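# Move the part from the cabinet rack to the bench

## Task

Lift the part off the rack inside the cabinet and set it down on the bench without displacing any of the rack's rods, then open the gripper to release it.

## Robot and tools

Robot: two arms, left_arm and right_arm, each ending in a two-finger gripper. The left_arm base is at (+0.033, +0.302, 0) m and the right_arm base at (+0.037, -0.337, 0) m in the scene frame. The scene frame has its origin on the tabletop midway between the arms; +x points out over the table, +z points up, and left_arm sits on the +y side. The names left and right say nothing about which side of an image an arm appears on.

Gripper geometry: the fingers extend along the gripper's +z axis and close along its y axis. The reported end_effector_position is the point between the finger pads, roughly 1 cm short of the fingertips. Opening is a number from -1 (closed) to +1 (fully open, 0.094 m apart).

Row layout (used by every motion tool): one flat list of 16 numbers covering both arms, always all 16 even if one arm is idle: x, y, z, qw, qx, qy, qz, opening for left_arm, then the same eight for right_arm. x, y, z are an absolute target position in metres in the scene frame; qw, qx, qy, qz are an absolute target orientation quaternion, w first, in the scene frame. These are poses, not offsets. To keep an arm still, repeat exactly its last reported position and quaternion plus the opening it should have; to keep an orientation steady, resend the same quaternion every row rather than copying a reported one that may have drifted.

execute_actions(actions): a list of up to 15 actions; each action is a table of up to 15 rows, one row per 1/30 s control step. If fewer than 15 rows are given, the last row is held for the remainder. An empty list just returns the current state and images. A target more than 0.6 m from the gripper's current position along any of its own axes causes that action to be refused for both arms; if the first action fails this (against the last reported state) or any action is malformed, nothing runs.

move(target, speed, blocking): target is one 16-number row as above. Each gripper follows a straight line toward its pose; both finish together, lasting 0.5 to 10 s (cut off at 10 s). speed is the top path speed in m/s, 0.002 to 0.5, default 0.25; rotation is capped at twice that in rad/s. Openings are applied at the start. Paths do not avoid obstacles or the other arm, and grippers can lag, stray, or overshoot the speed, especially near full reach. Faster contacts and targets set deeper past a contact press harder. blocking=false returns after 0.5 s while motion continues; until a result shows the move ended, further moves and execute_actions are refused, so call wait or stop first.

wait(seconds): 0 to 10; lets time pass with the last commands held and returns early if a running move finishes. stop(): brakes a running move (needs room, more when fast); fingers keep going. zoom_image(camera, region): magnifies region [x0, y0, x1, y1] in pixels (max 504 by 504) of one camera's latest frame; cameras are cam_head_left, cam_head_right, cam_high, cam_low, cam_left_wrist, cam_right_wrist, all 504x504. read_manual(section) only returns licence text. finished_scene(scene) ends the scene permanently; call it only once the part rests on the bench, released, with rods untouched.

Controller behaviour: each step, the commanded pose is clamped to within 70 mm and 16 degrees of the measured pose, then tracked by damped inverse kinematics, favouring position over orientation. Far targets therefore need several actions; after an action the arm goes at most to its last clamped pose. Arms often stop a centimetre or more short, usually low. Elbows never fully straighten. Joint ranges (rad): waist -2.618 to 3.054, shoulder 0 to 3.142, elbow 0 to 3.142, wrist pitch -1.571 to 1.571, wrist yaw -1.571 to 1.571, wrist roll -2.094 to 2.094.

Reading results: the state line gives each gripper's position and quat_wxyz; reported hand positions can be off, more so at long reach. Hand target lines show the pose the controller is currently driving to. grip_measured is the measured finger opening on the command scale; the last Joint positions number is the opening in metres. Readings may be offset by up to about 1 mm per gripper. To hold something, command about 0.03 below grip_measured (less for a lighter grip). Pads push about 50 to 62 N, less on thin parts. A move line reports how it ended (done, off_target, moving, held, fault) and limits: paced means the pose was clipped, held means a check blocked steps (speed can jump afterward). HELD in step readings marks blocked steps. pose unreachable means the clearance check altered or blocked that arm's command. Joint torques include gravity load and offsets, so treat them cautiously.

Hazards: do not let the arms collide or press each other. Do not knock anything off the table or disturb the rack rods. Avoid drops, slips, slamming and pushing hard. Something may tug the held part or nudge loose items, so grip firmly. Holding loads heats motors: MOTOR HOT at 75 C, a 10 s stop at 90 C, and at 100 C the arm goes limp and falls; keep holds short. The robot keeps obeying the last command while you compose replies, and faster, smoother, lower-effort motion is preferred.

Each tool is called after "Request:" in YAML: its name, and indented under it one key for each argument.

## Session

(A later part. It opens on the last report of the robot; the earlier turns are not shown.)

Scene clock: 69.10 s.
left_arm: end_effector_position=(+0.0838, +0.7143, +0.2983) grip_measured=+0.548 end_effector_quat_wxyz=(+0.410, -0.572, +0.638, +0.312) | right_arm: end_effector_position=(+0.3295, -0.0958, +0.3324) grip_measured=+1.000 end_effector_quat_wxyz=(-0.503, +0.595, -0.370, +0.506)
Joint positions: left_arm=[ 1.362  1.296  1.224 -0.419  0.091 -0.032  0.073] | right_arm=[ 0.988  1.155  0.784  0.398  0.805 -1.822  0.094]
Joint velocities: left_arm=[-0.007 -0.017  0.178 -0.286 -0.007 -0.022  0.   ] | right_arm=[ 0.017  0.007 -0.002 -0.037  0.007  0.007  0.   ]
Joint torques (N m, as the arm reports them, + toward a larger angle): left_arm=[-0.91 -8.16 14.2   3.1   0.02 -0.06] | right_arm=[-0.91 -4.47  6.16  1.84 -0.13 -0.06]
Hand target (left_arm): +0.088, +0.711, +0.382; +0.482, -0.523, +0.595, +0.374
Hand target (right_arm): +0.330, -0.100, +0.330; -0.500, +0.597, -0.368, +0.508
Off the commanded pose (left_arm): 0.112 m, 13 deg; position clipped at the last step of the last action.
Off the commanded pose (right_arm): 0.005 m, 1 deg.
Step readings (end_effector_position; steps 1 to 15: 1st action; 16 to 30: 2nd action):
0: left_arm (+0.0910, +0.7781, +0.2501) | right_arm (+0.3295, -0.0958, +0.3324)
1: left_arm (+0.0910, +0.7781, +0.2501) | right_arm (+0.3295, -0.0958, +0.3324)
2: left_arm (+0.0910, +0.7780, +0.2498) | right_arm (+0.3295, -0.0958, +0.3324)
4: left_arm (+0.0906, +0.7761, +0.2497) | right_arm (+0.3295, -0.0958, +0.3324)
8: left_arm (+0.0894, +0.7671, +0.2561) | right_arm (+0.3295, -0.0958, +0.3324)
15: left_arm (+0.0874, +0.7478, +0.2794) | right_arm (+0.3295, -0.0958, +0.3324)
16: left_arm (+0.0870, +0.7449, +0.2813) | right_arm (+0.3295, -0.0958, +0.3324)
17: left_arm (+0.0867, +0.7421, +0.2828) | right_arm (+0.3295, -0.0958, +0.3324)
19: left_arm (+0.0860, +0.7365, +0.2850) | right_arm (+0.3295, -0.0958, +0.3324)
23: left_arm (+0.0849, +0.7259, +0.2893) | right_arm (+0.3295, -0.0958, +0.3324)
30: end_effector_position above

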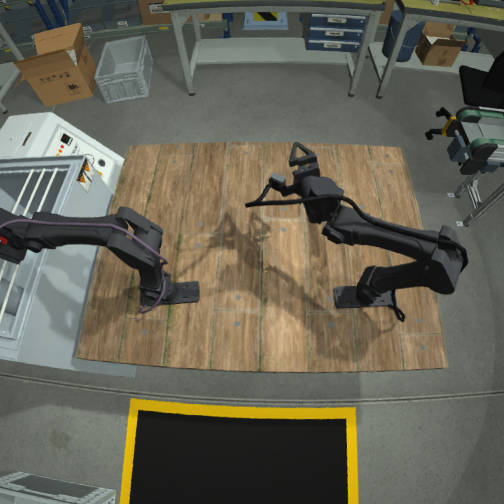

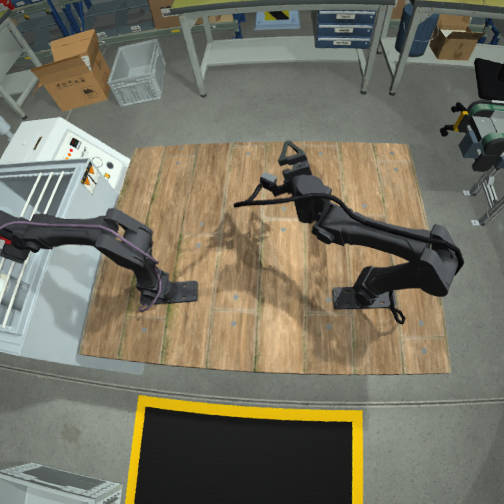

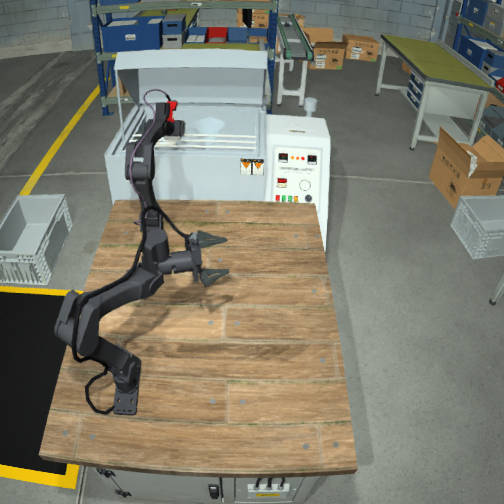

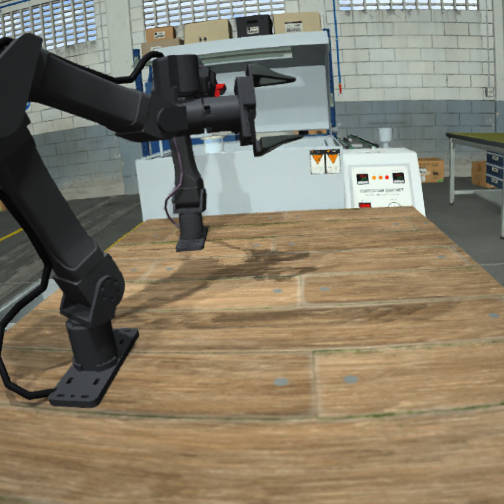

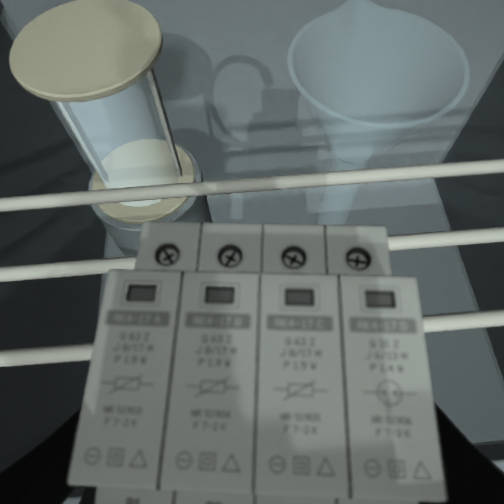

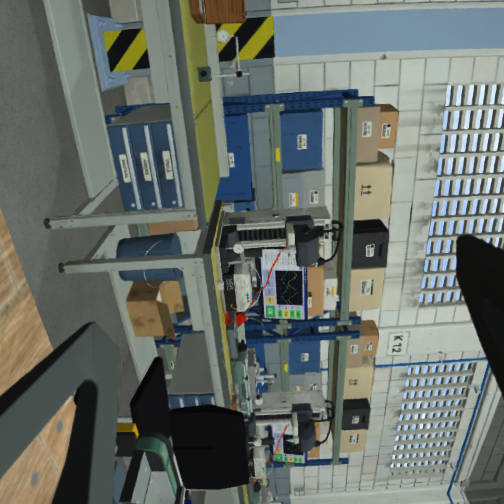

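Request:
execute_actions:
  actions:
    - [[0.088,0.708,0.384,-0.482,0.5238,-0.5952,-0.374,0.48,0.33,-0.10,0.33,-0.500,0.597,-0.368,0.508,1],[0.088,0.703,0.386,-0.482,0.5238,-0.5952,-0.374,0.48,0.33,-0.10,0.33,-0.500,0.597,-0.368,0.508,1],[0.087,0.698,0.388,-0.482,0.5238,-0.5952,-0.374,0.48,0.33,-0.10,0.33,-0.500,0.597,-0.368,0.508,1],[0.087,0.693,0.390,-0.482,0.5238,-0.5952,-0.374,0.48,0.33,-0.10,0.33,-0.500,0.597,-0.368,0.508,1],[0.086,0.688,0.392,-0.482,0.5238,-0.5952,-0.374,0.48,0.33,-0.10,0.33,-0.500,0.597,-0.368,0.508,1],[0.086,0.683,0.394,-0.482,0.5238,-0.5952,-0.374,0.48,0.33,-0.10,0.33,-0.500,0.597,-0.368,0.508,1],[0.085,0.678,0.396,-0.482,0.5238,-0.5952,-0.374,0.48,0.33,-0.10,0.33,-0.500,0.597,-0.368,0.508,1],[0.085,0.673,0.398,-0.482,0.5238,-0.5952,-0.374,0.48,0.33,-0.10,0.33,-0.500,0.597,-0.368,0.508,1],[0.084,0.668,0.400,-0.482,0.5238,-0.5952,-0.374,0.48,0.33,-0.10,0.33,-0.500,0.597,-0.368,0.508,1],[0.084,0.663,0.402,-0.482,0.5238,-0.5952,-0.374,0.48,0.33,-0.10,0.33,-0.500,0.597,-0.368,0.508,1],[0.083,0.658,0.404,-0.482,0.5238,-0.5952,-0.374,0.48,0.33,-0.10,0.33,-0.500,0.597,-0.368,0.508,1]]

Scene clock: 76.80 s.
left_arm: end_effector_position=(+0.0800, +0.6573, +0.3422) grip_measured=+0.548 end_effector_quat_wxyz=(+0.426, -0.562, +0.629, +0.327) | right_arm: end_effector_position=(+0.3295, -0.0958, +0.3324) grip_measured=+1.000 end_effector_quat_wxyz=(-0.503, +0.595, -0.370, +0.506)
Joint positions: left_arm=[ 1.358  1.098  1.238 -0.579  0.09  -0.032  0.073] | right_arm=[ 0.988  1.155  0.784  0.398  0.805 -1.822  0.094]
Joint velocities: left_arm=[ 0.027 -0.066 -0.002 -0.168 -0.066 -0.066  0.   ] | right_arm=[ 0.007 -0.022  0.007 -0.007  0.007  0.051  0.   ]
Joint torques (N m, as the arm reports them, + toward a larger angle): left_arm=[-0.47 -4.76 12.98  2.95  0.06 -0.04] | right_arm=[-0.91 -4.48  6.17  1.84 -0.12 -0.06]
Hand target (left_arm): +0.082, +0.653, +0.402; +0.481, -0.523, +0.596, +0.375
Hand target (right_arm): +0.330, -0.100, +0.330; -0.500, +0.597, -0.368, +0.508
Off the commanded pose (left_arm): 0.062 m, 10 deg.
Off the commanded pose (right_arm): 0.005 m, 1 deg.
Step readings (end_effector_position):
0: left_arm (+0.0849, +0.7117, +0.3005) | right_arm (+0.3295, -0.0958, +0.3324)
1: left_arm (+0.0849, +0.7110, +0.3013) | right_arm (+0.3295, -0.0958, +0.3324)
2: left_arm (+0.0847, +0.7091, +0.3022) | right_arm (+0.3295, -0.0958, +0.3324)
4: left_arm (+0.0840, +0.7022, +0.3067) | right_arm (+0.3295, -0.0958, +0.3324)
8: left_arm (+0.0823, +0.6833, +0.3254) | right_arm (+0.3295, -0.0958, +0.3324)
15: end_effector_position above

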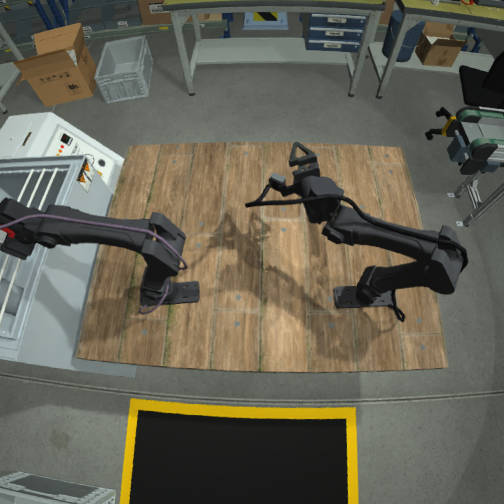

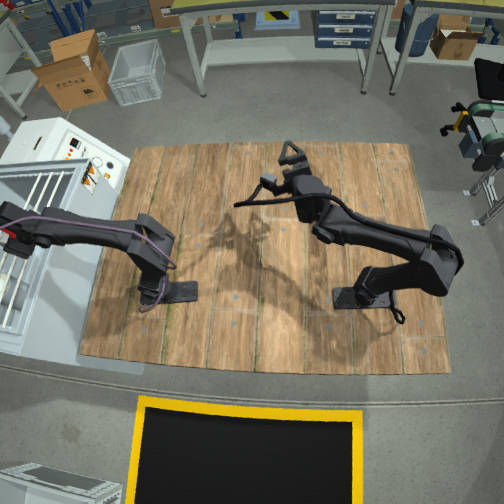

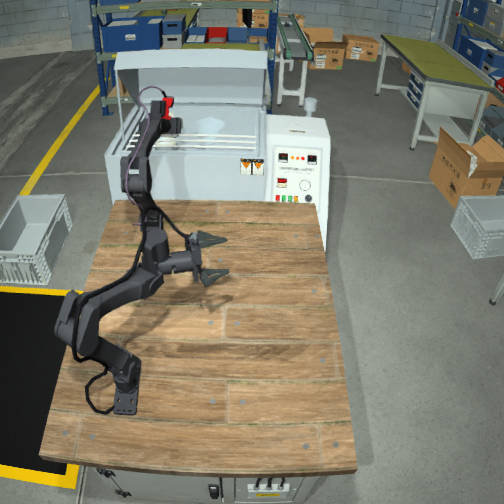

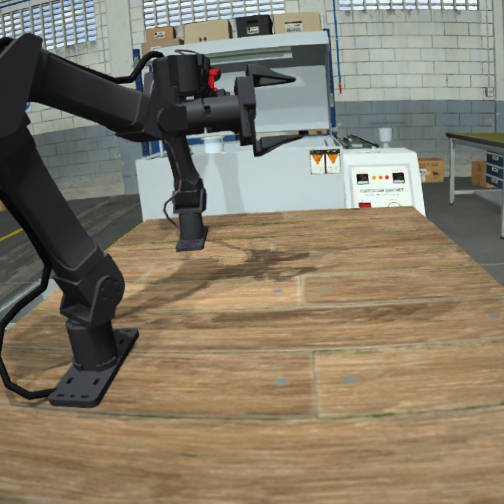

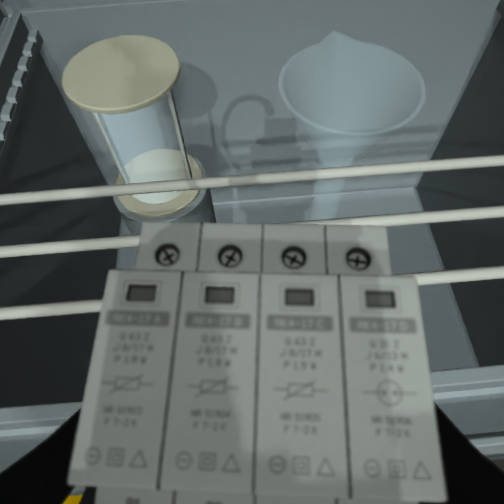

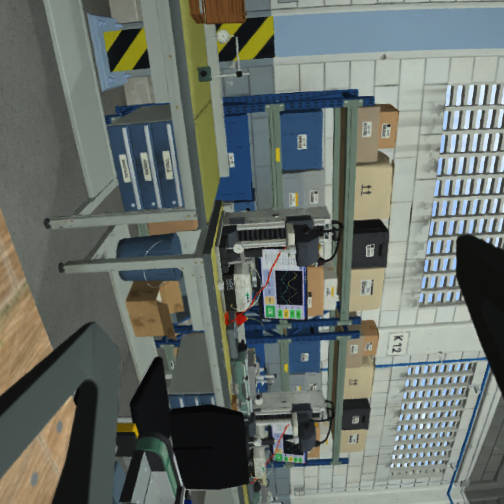

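Request:
move:
  target: [0.45,0.35,0.32,-0.568,0.065,-0.8205,-0.0093,0.48,0.33,-0.10,0.33,-0.500,0.597,-0.368,0.508,1]
  speed: 0.28

Request:
move:
  target: [0.45,0.35,0.105,-0.568,0.065,-0.8205,-0.0093,0.48,0.33,-0.10,0.33,-0.500,0.597,-0.368,0.508,1]
  speed: 0.15

Scene clock: 84.33 s.
left_arm: end_effector_position=(+0.4082, +0.3443, +0.2448) grip_measured=+0.548 end_effector_quat_wxyz=(+0.463, -0.076, +0.883, +0.010) | right_arm: end_effector_position=(+0.3295, -0.0958, +0.3324) grip_measured=+1.000 end_effector_quat_wxyz=(-0.503, +0.595, -0.370, +0.506)
Joint positions: left_arm=[-0.011  1.19   1.041 -0.458  0.004 -0.06   0.073] | right_arm=[ 0.988  1.155  0.784  0.398  0.805 -1.822  0.094]
Joint velocities: left_arm=[ 0.007  0.002  0.027  0.037 -0.022 -0.007  0.   ] | right_arm=[ 0.007  0.002 -0.012  0.066 -0.007 -0.007  0.   ]
Joint torques (N m, as the arm reports them, + toward a larger angle): left_arm=[-0.29 -4.5  14.97  3.19  0.07  0.05] | right_arm=[-0.91 -4.47  6.16  1.84 -0.12 -0.07]
Hand target (left_arm): +0.429, +0.344, +0.321; +0.566, -0.064, +0.822, +0.011
Hand target (right_arm): +0.330, -0.100, +0.330; -0.500, +0.597, -0.368, +0.508
Off the commanded pose (left_arm): 0.086 m, 14 deg.
Off the commanded pose (right_arm): 0.005 m, 1 deg.
move: off_target (left_arm)

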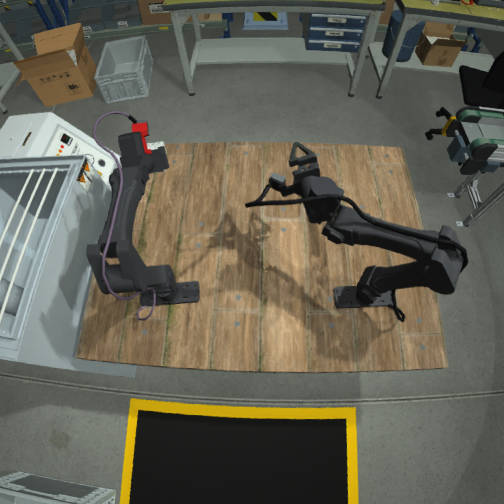

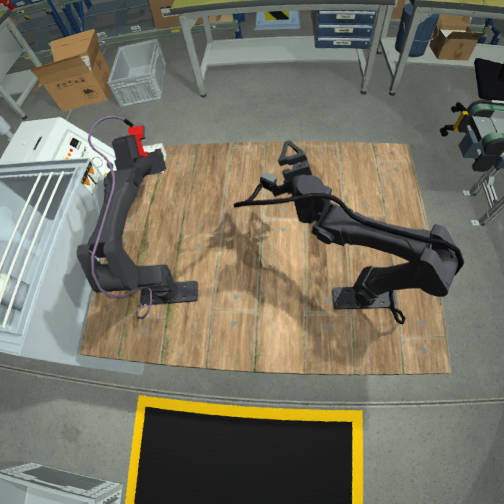

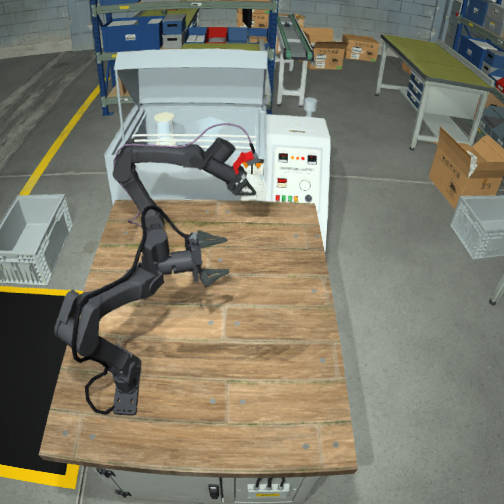

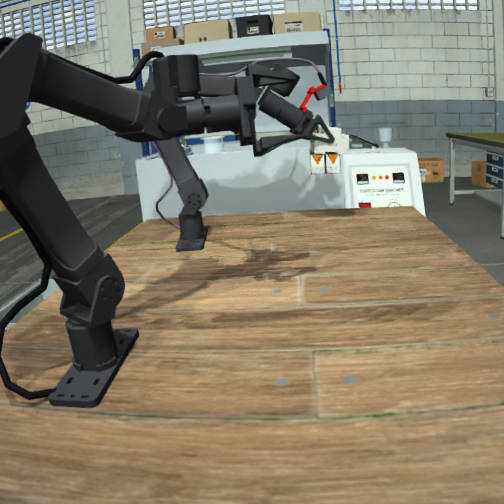

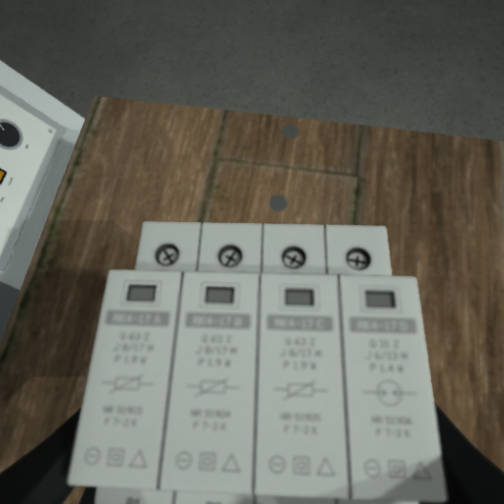

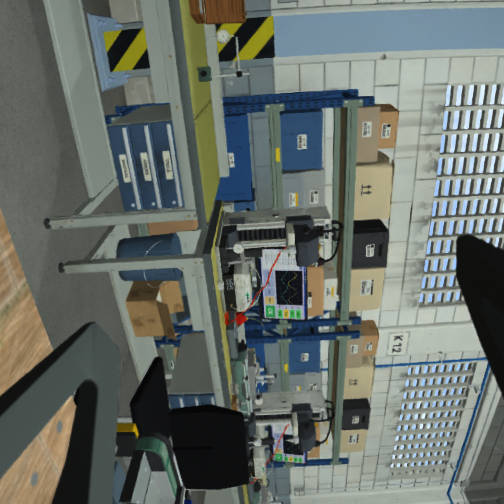

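Scene clock: 86.50 s.
left_arm: end_effector_position=(+0.4235, +0.3439, +0.0637) grip_measured=+0.548 end_effector_quat_wxyz=(+0.490, -0.069, +0.869, +0.007) | right_arm: end_effector_position=(+0.3295, -0.0958, +0.3324) grip_measured=+1.000 end_effector_quat_wxyz=(-0.503, +0.595, -0.370, +0.506)
Joint positions: left_arm=[-0.011  1.548  0.456  0.546  0.016 -0.055  0.073] | right_arm=[ 0.988  1.155  0.784  0.398  0.805 -1.822  0.094]
Joint velocities: left_arm=[ 0.002  0.022 -0.012 -0.051 -0.066  0.037 -0.001] | right_arm=[-0.017 -0.002  0.012 -0.007 -0.007 -0.022  0.   ]
Joint torques (N m, as the arm reports them, + toward a larger angle): left_arm=[ 0.59 -5.87  7.14  3.34  0.06  0.04] | right_arm=[-0.91 -4.46  6.16  1.84 -0.12 -0.07]
Hand target (left_arm): +0.444, +0.349, +0.107; +0.564, -0.064, +0.823, +0.011
Hand target (right_arm): +0.330, -0.100, +0.330; -0.500, +0.597, -0.368, +0.508
Off the commanded pose (left_arm): 0.049 m, 10 deg.
Off the commanded pose (right_arm): 0.005 m, 1 deg.
move: off_target (left_arm); limits=paced

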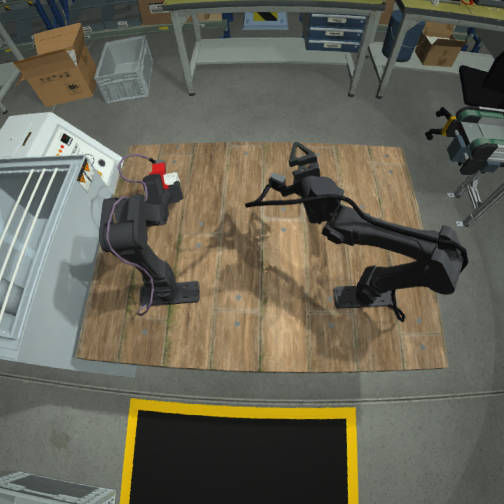

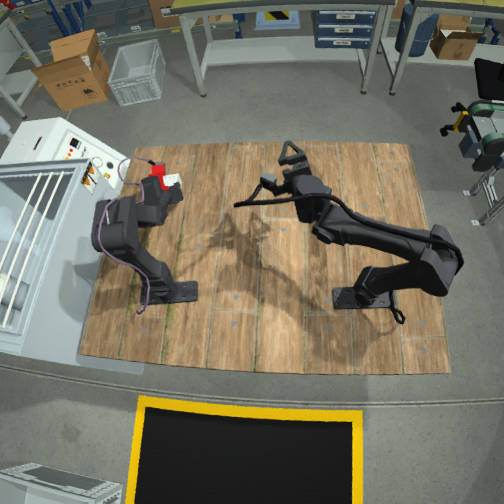

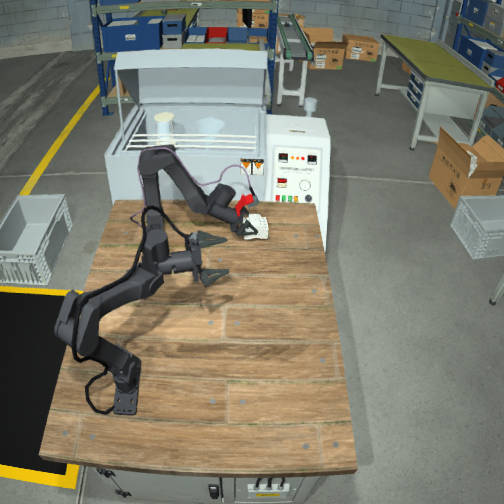

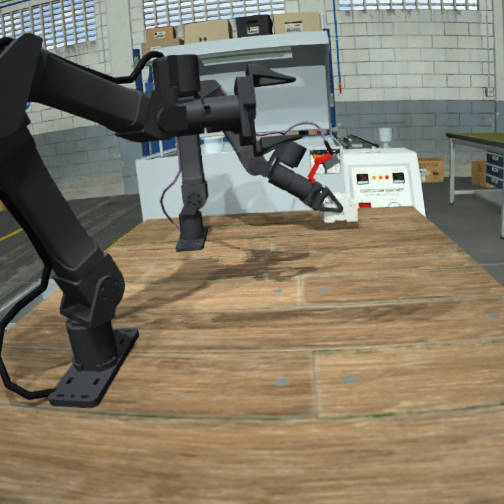

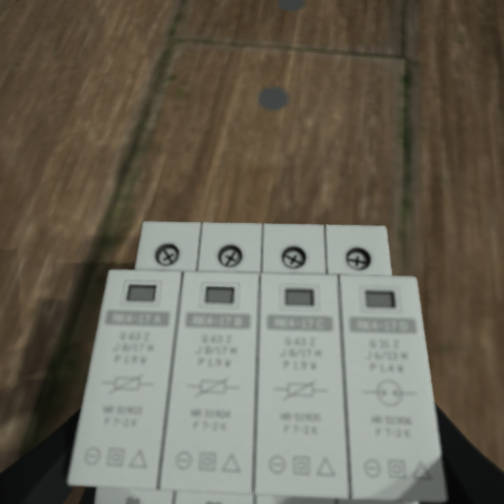

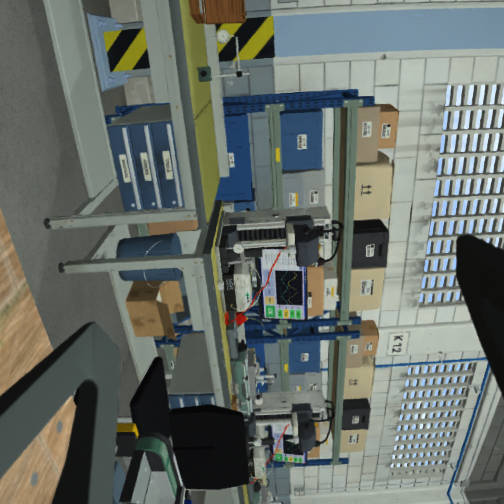

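Request:
execute_actions:
  actions:
    - [[0.45,0.35,0.103,-0.568,0.065,-0.8205,-0.0093,0.48,0.33,-0.10,0.33,-0.500,0.597,-0.368,0.508,1],[0.45,0.35,0.101,-0.568,0.065,-0.8205,-0.0093,0.48,0.33,-0.10,0.33,-0.500,0.597,-0.368,0.508,1],[0.45,0.35,0.099,-0.568,0.065,-0.8205,-0.0093,0.48,0.33,-0.10,0.33,-0.500,0.597,-0.368,0.508,1],[0.45,0.35,0.097,-0.568,0.065,-0.8205,-0.0093,0.48,0.33,-0.10,0.33,-0.500,0.597,-0.368,0.508,1],[0.45,0.35,0.095,-0.568,0.065,-0.8205,-0.0093,0.48,0.33,-0.10,0.33,-0.500,0.597,-0.368,0.508,1],[0.45,0.35,0.093,-0.568,0.065,-0.8205,-0.0093,0.48,0.33,-0.10,0.33,-0.500,0.597,-0.368,0.508,1],[0.45,0.35,0.091,-0.568,0.065,-0.8205,-0.0093,0.48,0.33,-0.10,0.33,-0.500,0.597,-0.368,0.508,1],[0.45,0.35,0.089,-0.568,0.065,-0.8205,-0.0093,0.48,0.33,-0.10,0.33,-0.500,0.597,-0.368,0.508,1],[0.45,0.35,0.087,-0.568,0.065,-0.8205,-0.0093,0.48,0.33,-0.10,0.33,-0.500,0.597,-0.368,0.508,1],[0.45,0.35,0.085,-0.568,0.065,-0.8205,-0.0093,0.48,0.33,-0.10,0.33,-0.500,0.597,-0.368,0.508,1],[0.45,0.35,0.084,-0.568,0.065,-0.8205,-0.0093,0.48,0.33,-0.10,0.33,-0.500,0.597,-0.368,0.508,1],[0.45,0.35,0.083,-0.568,0.065,-0.8205,-0.0093,0.48,0.33,-0.10,0.33,-0.500,0.597,-0.368,0.508,1],[0.45,0.35,0.082,-0.568,0.065,-0.8205,-0.0093,0.48,0.33,-0.10,0.33,-0.500,0.597,-0.368,0.508,1],[0.45,0.35,0.081,-0.568,0.065,-0.8205,-0.0093,0.48,0.33,-0.10,0.33,-0.500,0.597,-0.368,0.508,1],[0.45,0.35,0.080,-0.568,0.065,-0.8205,-0.0093,0.48,0.33,-0.10,0.33,-0.500,0.597,-0.368,0.508,1]]
    - [[0.45,0.35,0.079,-0.568,0.065,-0.8205,-0.0093,0.48,0.33,-0.10,0.33,-0.500,0.597,-0.368,0.508,1],[0.45,0.35,0.078,-0.568,0.065,-0.8205,-0.0093,0.48,0.33,-0.10,0.33,-0.500,0.597,-0.368,0.508,1],[0.45,0.35,0.077,-0.568,0.065,-0.8205,-0.0093,0.48,0.33,-0.10,0.33,-0.500,0.597,-0.368,0.508,1],[0.45,0.35,0.076,-0.568,0.065,-0.8205,-0.0093,0.48,0.33,-0.10,0.33,-0.500,0.597,-0.368,0.508,1],[0.45,0.35,0.075,-0.568,0.065,-0.8205,-0.0093,0.48,0.33,-0.10,0.33,-0.500,0.597,-0.368,0.508,1],[0.45,0.35,0.074,-0.568,0.065,-0.8205,-0.0093,0.48,0.33,-0.10,0.33,-0.500,0.597,-0.368,0.508,1],[0.45,0.35,0.073,-0.568,0.065,-0.8205,-0.0093,0.48,0.33,-0.10,0.33,-0.500,0.597,-0.368,0.508,1],[0.45,0.35,0.072,-0.568,0.065,-0.8205,-0.0093,0.48,0.33,-0.10,0.33,-0.500,0.597,-0.368,0.508,1],[0.45,0.35,0.071,-0.568,0.065,-0.8205,-0.0093,0.48,0.33,-0.10,0.33,-0.500,0.597,-0.368,0.508,1],[0.45,0.35,0.070,-0.568,0.065,-0.8205,-0.0093,0.48,0.33,-0.10,0.33,-0.500,0.597,-0.368,0.508,1]]

Scene clock: 102.03 s.
left_arm: end_effector_position=(+0.4344, +0.3443, +0.0384) grip_measured=+0.548 end_effector_quat_wxyz=(+0.506, -0.067, +0.860, +0.005) | right_arm: end_effector_position=(+0.3295, -0.0958, +0.3324) grip_measured=+1.000 end_effector_quat_wxyz=(-0.503, +0.595, -0.370, +0.506)
Joint positions: left_arm=[-0.011  1.731  0.435  0.785  0.021 -0.055  0.073] | right_arm=[ 0.988  1.155  0.784  0.398  0.805 -1.822  0.094]
Joint velocities: left_arm=[-0.017  0.037  0.002  0.081 -0.007 -0.037 -0.001] | right_arm=[-0.002  0.022 -0.017 -0.051  0.051  0.022  0.   ]
Joint torques (N m, as the arm reports them, + toward a larger angle): left_arm=[ 0.72 -6.09  4.84  3.11  0.04  0.04] | right_arm=[-0.91 -4.47  6.17  1.84 -0.13 -0.06]
Hand target (left_arm): +0.448, +0.349, +0.071; +0.565, -0.065, +0.823, +0.011
Hand target (right_arm): +0.330, -0.100, +0.330; -0.500, +0.597, -0.368, +0.508
Off the commanded pose (left_arm): 0.036 m, 8 deg.
Off the commanded pose (right_arm): 0.005 m, 1 deg.
Step readings (end_effector_position; steps 1 to 15: 1st action; 16 to 30: 2nd action):
0: left_arm (+0.4240, +0.3440, +0.0643) | right_arm (+0.3295, -0.0958, +0.3324)
1: left_arm (+0.4242, +0.3440, +0.0641) | right_arm (+0.3295, -0.0958, +0.3324)
2: left_arm (+0.4247, +0.3440, +0.0635) | right_arm (+0.3295, -0.0958, +0.3324)
4: left_arm (+0.4258, +0.3441, +0.0609) | right_arm (+0.3295, -0.0958, +0.3324)
8: left_arm (+0.4269, +0.3442, +0.0519) | right_arm (+0.3295, -0.0958, +0.3324)
15: left_arm (+0.4252, +0.3439, +0.0391) | right_arm (+0.3295, -0.0958, +0.3324)
16: left_arm (+0.4257, +0.3439, +0.0394) | right_arm (+0.3295, -0.0958, +0.3324)
17: left_arm (+0.4264, +0.3440, +0.0394) | right_arm (+0.3295, -0.0958, +0.3324)
19: left_arm (+0.4277, +0.3441, +0.0387) | right_arm (+0.3295, -0.0958, +0.3324)
23: left_arm (+0.4306, +0.3443, +0.0380) | right_arm (+0.3295, -0.0958, +0.3324)
30: end_effector_position above

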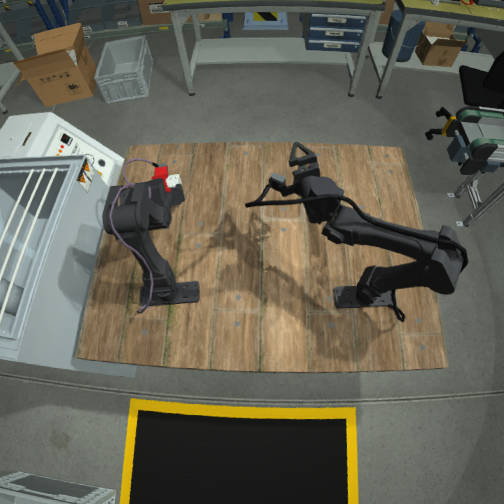

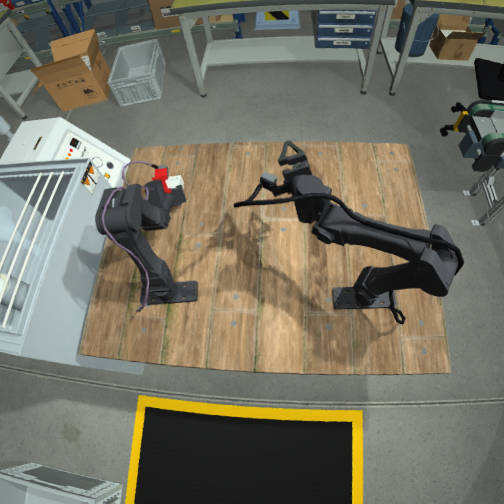

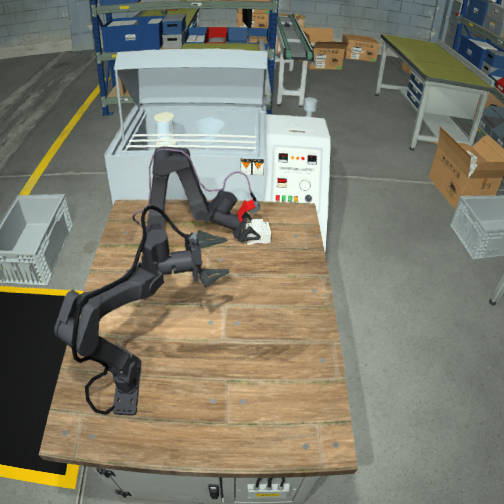

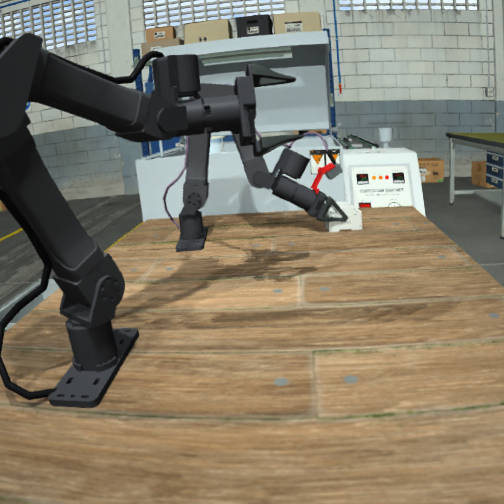

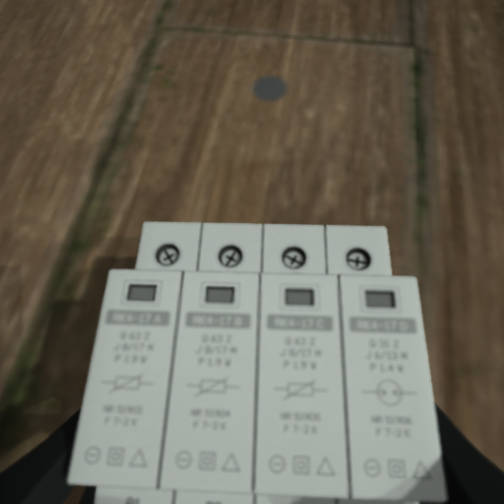

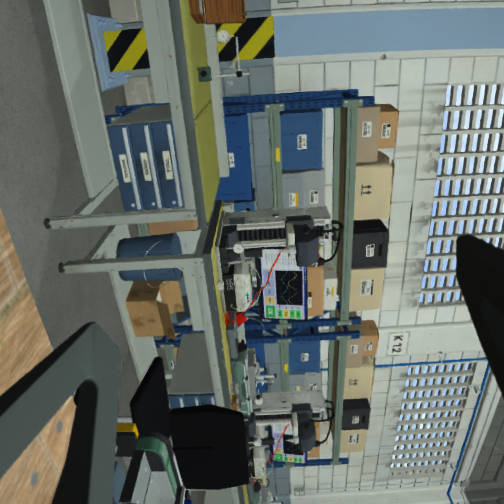

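On the table, nearly flat. Unload the wrist, release, and retreat.

Request:
execute_actions:
  actions:
    - [[0.446,0.349,0.066,-0.55,0.066,-0.8325,-0.0093,0.48,0.33,-0.10,0.33,-0.500,0.597,-0.368,0.508,1],[0.443,0.348,0.061,-0.535,0.067,-0.842,-0.0093,0.48,0.33,-0.10,0.33,-0.500,0.597,-0.368,0.508,1],[0.440,0.347,0.056,-0.52,0.068,-0.851,-0.0093,0.48,0.33,-0.10,0.33,-0.500,0.597,-0.368,0.508,1],[0.440,0.347,0.056,-0.52,0.068,-0.851,-0.0093,0.48,0.33,-0.10,0.33,-0.500,0.597,-0.368,0.508,1],[0.440,0.347,0.056,-0.52,0.068,-0.851,-0.0093,0.48,0.33,-0.10,0.33,-0.500,0.597,-0.368,0.508,1],[0.440,0.347,0.056,-0.52,0.068,-0.851,-0.0093,0.48,0.33,-0.10,0.33,-0.500,0.597,-0.368,0.508,1],[0.440,0.347,0.056,-0.52,0.068,-0.851,-0.0093,0.54,0.33,-0.10,0.33,-0.500,0.597,-0.368,0.508,1],[0.440,0.347,0.056,-0.52,0.068,-0.851,-0.0093,0.6,0.33,-0.10,0.33,-0.500,0.597,-0.368,0.508,1],[0.440,0.347,0.056,-0.52,0.068,-0.851,-0.0093,1,0.33,-0.10,0.33,-0.500,0.597,-0.368,0.508,1]]
    - [[0.438,0.347,0.062,-0.52,0.068,-0.851,-0.0093,1,0.33,-0.10,0.33,-0.500,0.597,-0.368,0.508,1],[0.436,0.347,0.068,-0.52,0.068,-0.851,-0.0093,1,0.33,-0.10,0.33,-0.500,0.597,-0.368,0.508,1],[0.434,0.347,0.074,-0.52,0.068,-0.851,-0.0093,1,0.33,-0.10,0.33,-0.500,0.597,-0.368,0.508,1],[0.432,0.346,0.080,-0.52,0.068,-0.851,-0.0093,1,0.33,-0.10,0.33,-0.500,0.597,-0.368,0.508,1],[0.430,0.346,0.086,-0.52,0.068,-0.851,-0.0093,1,0.33,-0.10,0.33,-0.500,0.597,-0.368,0.508,1],[0.428,0.346,0.092,-0.52,0.068,-0.851,-0.0093,1,0.33,-0.10,0.33,-0.500,0.597,-0.368,0.508,1],[0.426,0.346,0.098,-0.52,0.068,-0.851,-0.0093,1,0.33,-0.10,0.33,-0.500,0.597,-0.368,0.508,1],[0.424,0.345,0.104,-0.52,0.068,-0.851,-0.0093,1,0.33,-0.10,0.33,-0.500,0.597,-0.368,0.508,1],[0.422,0.345,0.110,-0.52,0.068,-0.851,-0.0093,1,0.33,-0.10,0.33,-0.500,0.597,-0.368,0.508,1],[0.420,0.345,0.116,-0.52,0.068,-0.851,-0.0093,1,0.33,-0.10,0.33,-0.500,0.597,-0.368,0.508,1],[0.418,0.345,0.122,-0.52,0.068,-0.851,-0.0093,1,0.33,-0.10,0.33,-0.500,0.597,-0.368,0.508,1],[0.416,0.344,0.128,-0.52,0.068,-0.851,-0.0093,1,0.33,-0.10,0.33,-0.500,0.597,-0.368,0.508,1],[0.414,0.344,0.134,-0.52,0.068,-0.851,-0.0093,1,0.33,-0.10,0.33,-0.500,0.597,-0.368,0.508,1],[0.412,0.344,0.140,-0.52,0.068,-0.851,-0.0093,1,0.33,-0.10,0.33,-0.500,0.597,-0.368,0.508,1],[0.410,0.344,0.146,-0.52,0.068,-0.851,-0.0093,1,0.33,-0.10,0.33,-0.500,0.597,-0.368,0.508,1]]
    - [[0.410,0.344,0.146,-0.52,0.068,-0.851,-0.0093,1,0.33,-0.10,0.33,-0.500,0.597,-0.368,0.508,1]]

Scene clock: 115.67 s.
left_arm: end_effector_position=(+0.4014, +0.3406, +0.1204) grip_measured=+1.000 end_effector_quat_wxyz=(+0.495, -0.069, +0.866, +0.004) | right_arm: end_effector_position=(+0.3295, -0.0958, +0.3324) grip_measured=+1.000 end_effector_quat_wxyz=(-0.503, +0.595, -0.370, +0.506)
Joint positions: left_arm=[-0.011  1.244  0.502  0.207  0.021 -0.059  0.094] | right_arm=[ 0.988  1.155  0.784  0.398  0.805 -1.822  0.094]
Joint velocities: left_arm=[-0.012 -0.007  0.007 -0.051  0.007 -0.022  0.   ] | right_arm=[-0.002 -0.007  0.002  0.051 -0.037  0.037  0.   ]
Joint torques (N m, as the arm reports them, + toward a larger angle): left_arm=[ 0.36 -4.94 10.82  1.97 -0.01  0.04] | right_arm=[-0.91 -4.48  6.16  1.84 -0.13 -0.06]
Hand target (left_arm): +0.410, +0.344, +0.146; +0.520, -0.068, +0.851, +0.009
Hand target (right_arm): +0.330, -0.100, +0.330; -0.500, +0.597, -0.368, +0.508
Off the commanded pose (left_arm): 0.027 m, 3 deg.
Off the commanded pose (right_arm): 0.005 m, 1 deg.
Step readings (end_effector_position; steps 1 to 15: 1st action; 16 to 30: 2nd action; 31 to 45: 3rd action):
0: left_arm (+0.4350, +0.3444, +0.0387) | right_arm (+0.3295, -0.0958, +0.3324)
1: left_arm (+0.4349, +0.3443, +0.0383) | right_arm (+0.3295, -0.0958, +0.3324)
2: left_arm (+0.4345, +0.3443, +0.0377) | right_arm (+0.3295, -0.0958, +0.3324)
4: left_arm (+0.4336, +0.3442, +0.0371) | right_arm (+0.3295, -0.0958, +0.3324)
8: left_arm (+0.4322, +0.3441, +0.0366) | right_arm (+0.3295, -0.0958, +0.3324)
15: left_arm (+0.4312, +0.3440, +0.0355) | right_arm (+0.3295, -0.0958, +0.3324)
16: left_arm (+0.4309, +0.3440, +0.0358) | right_arm (+0.3295, -0.0958, +0.3324)
17: left_arm (+0.4299, +0.3438, +0.0368) | right_arm (+0.3295, -0.0958, +0.3324)
19: left_arm (+0.4284, +0.3437, +0.0451) | right_arm (+0.3295, -0.0958, +0.3324)
23: left_arm (+0.4261, +0.3434, +0.0777) | right_arm (+0.3295, -0.0958, +0.3324)
30: left_arm (+0.4121, +0.3418, +0.1194) | right_arm (+0.3295, -0.0958, +0.3324)
31: left_arm (+0.4107, +0.3417, +0.1245) | right_arm (+0.3295, -0.0958, +0.3324)
32: left_arm (+0.4100, +0.3416, +0.1295) | right_arm (+0.3295, -0.0958, +0.3324)
34: left_arm (+0.4101, +0.3416, +0.1359) | right_arm (+0.3295, -0.0958, +0.3324)
38: left_arm (+0.4073, +0.3413, +0.1311) | right_arm (+0.3295, -0.0958, +0.3324)
45: end_effector_position above

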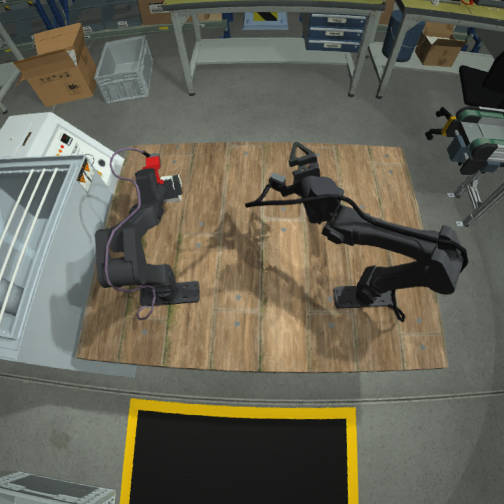

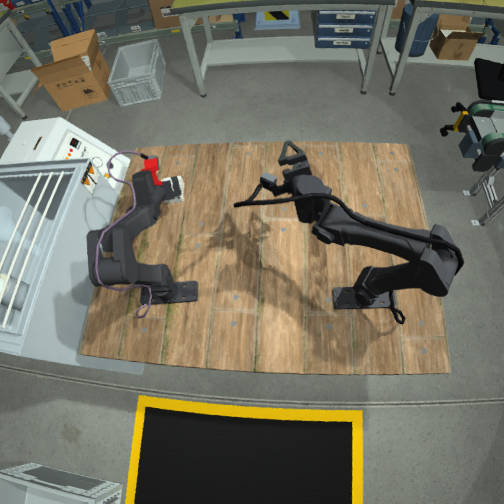

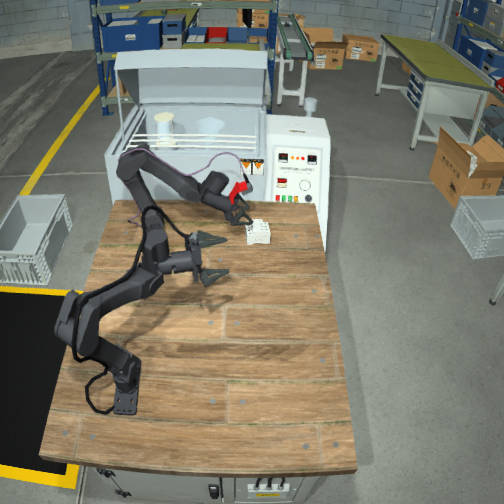

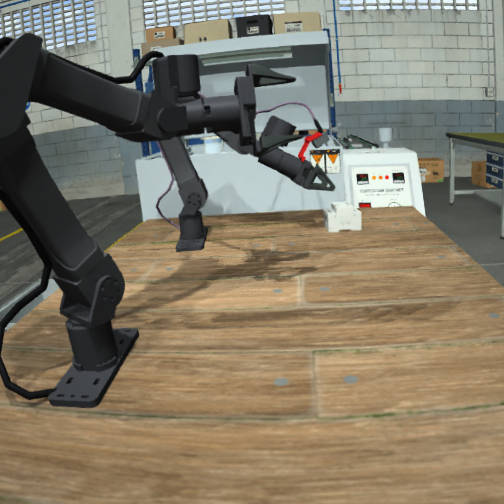

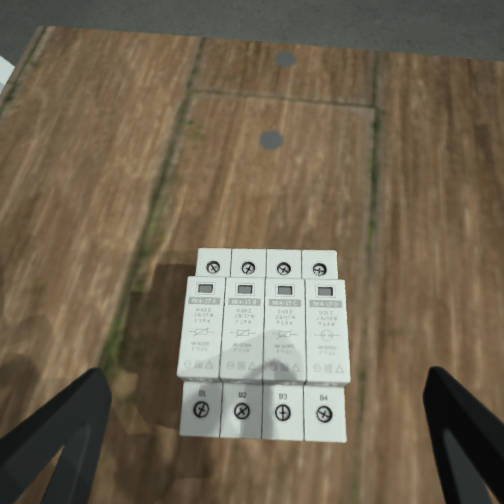

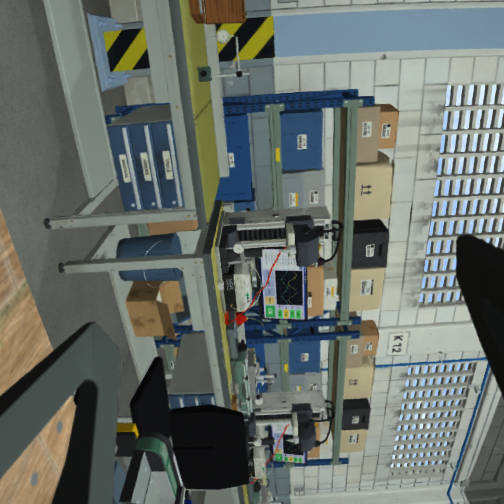

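Request:
finished_scene:
  scene: 2

The scene is finished: the task was done.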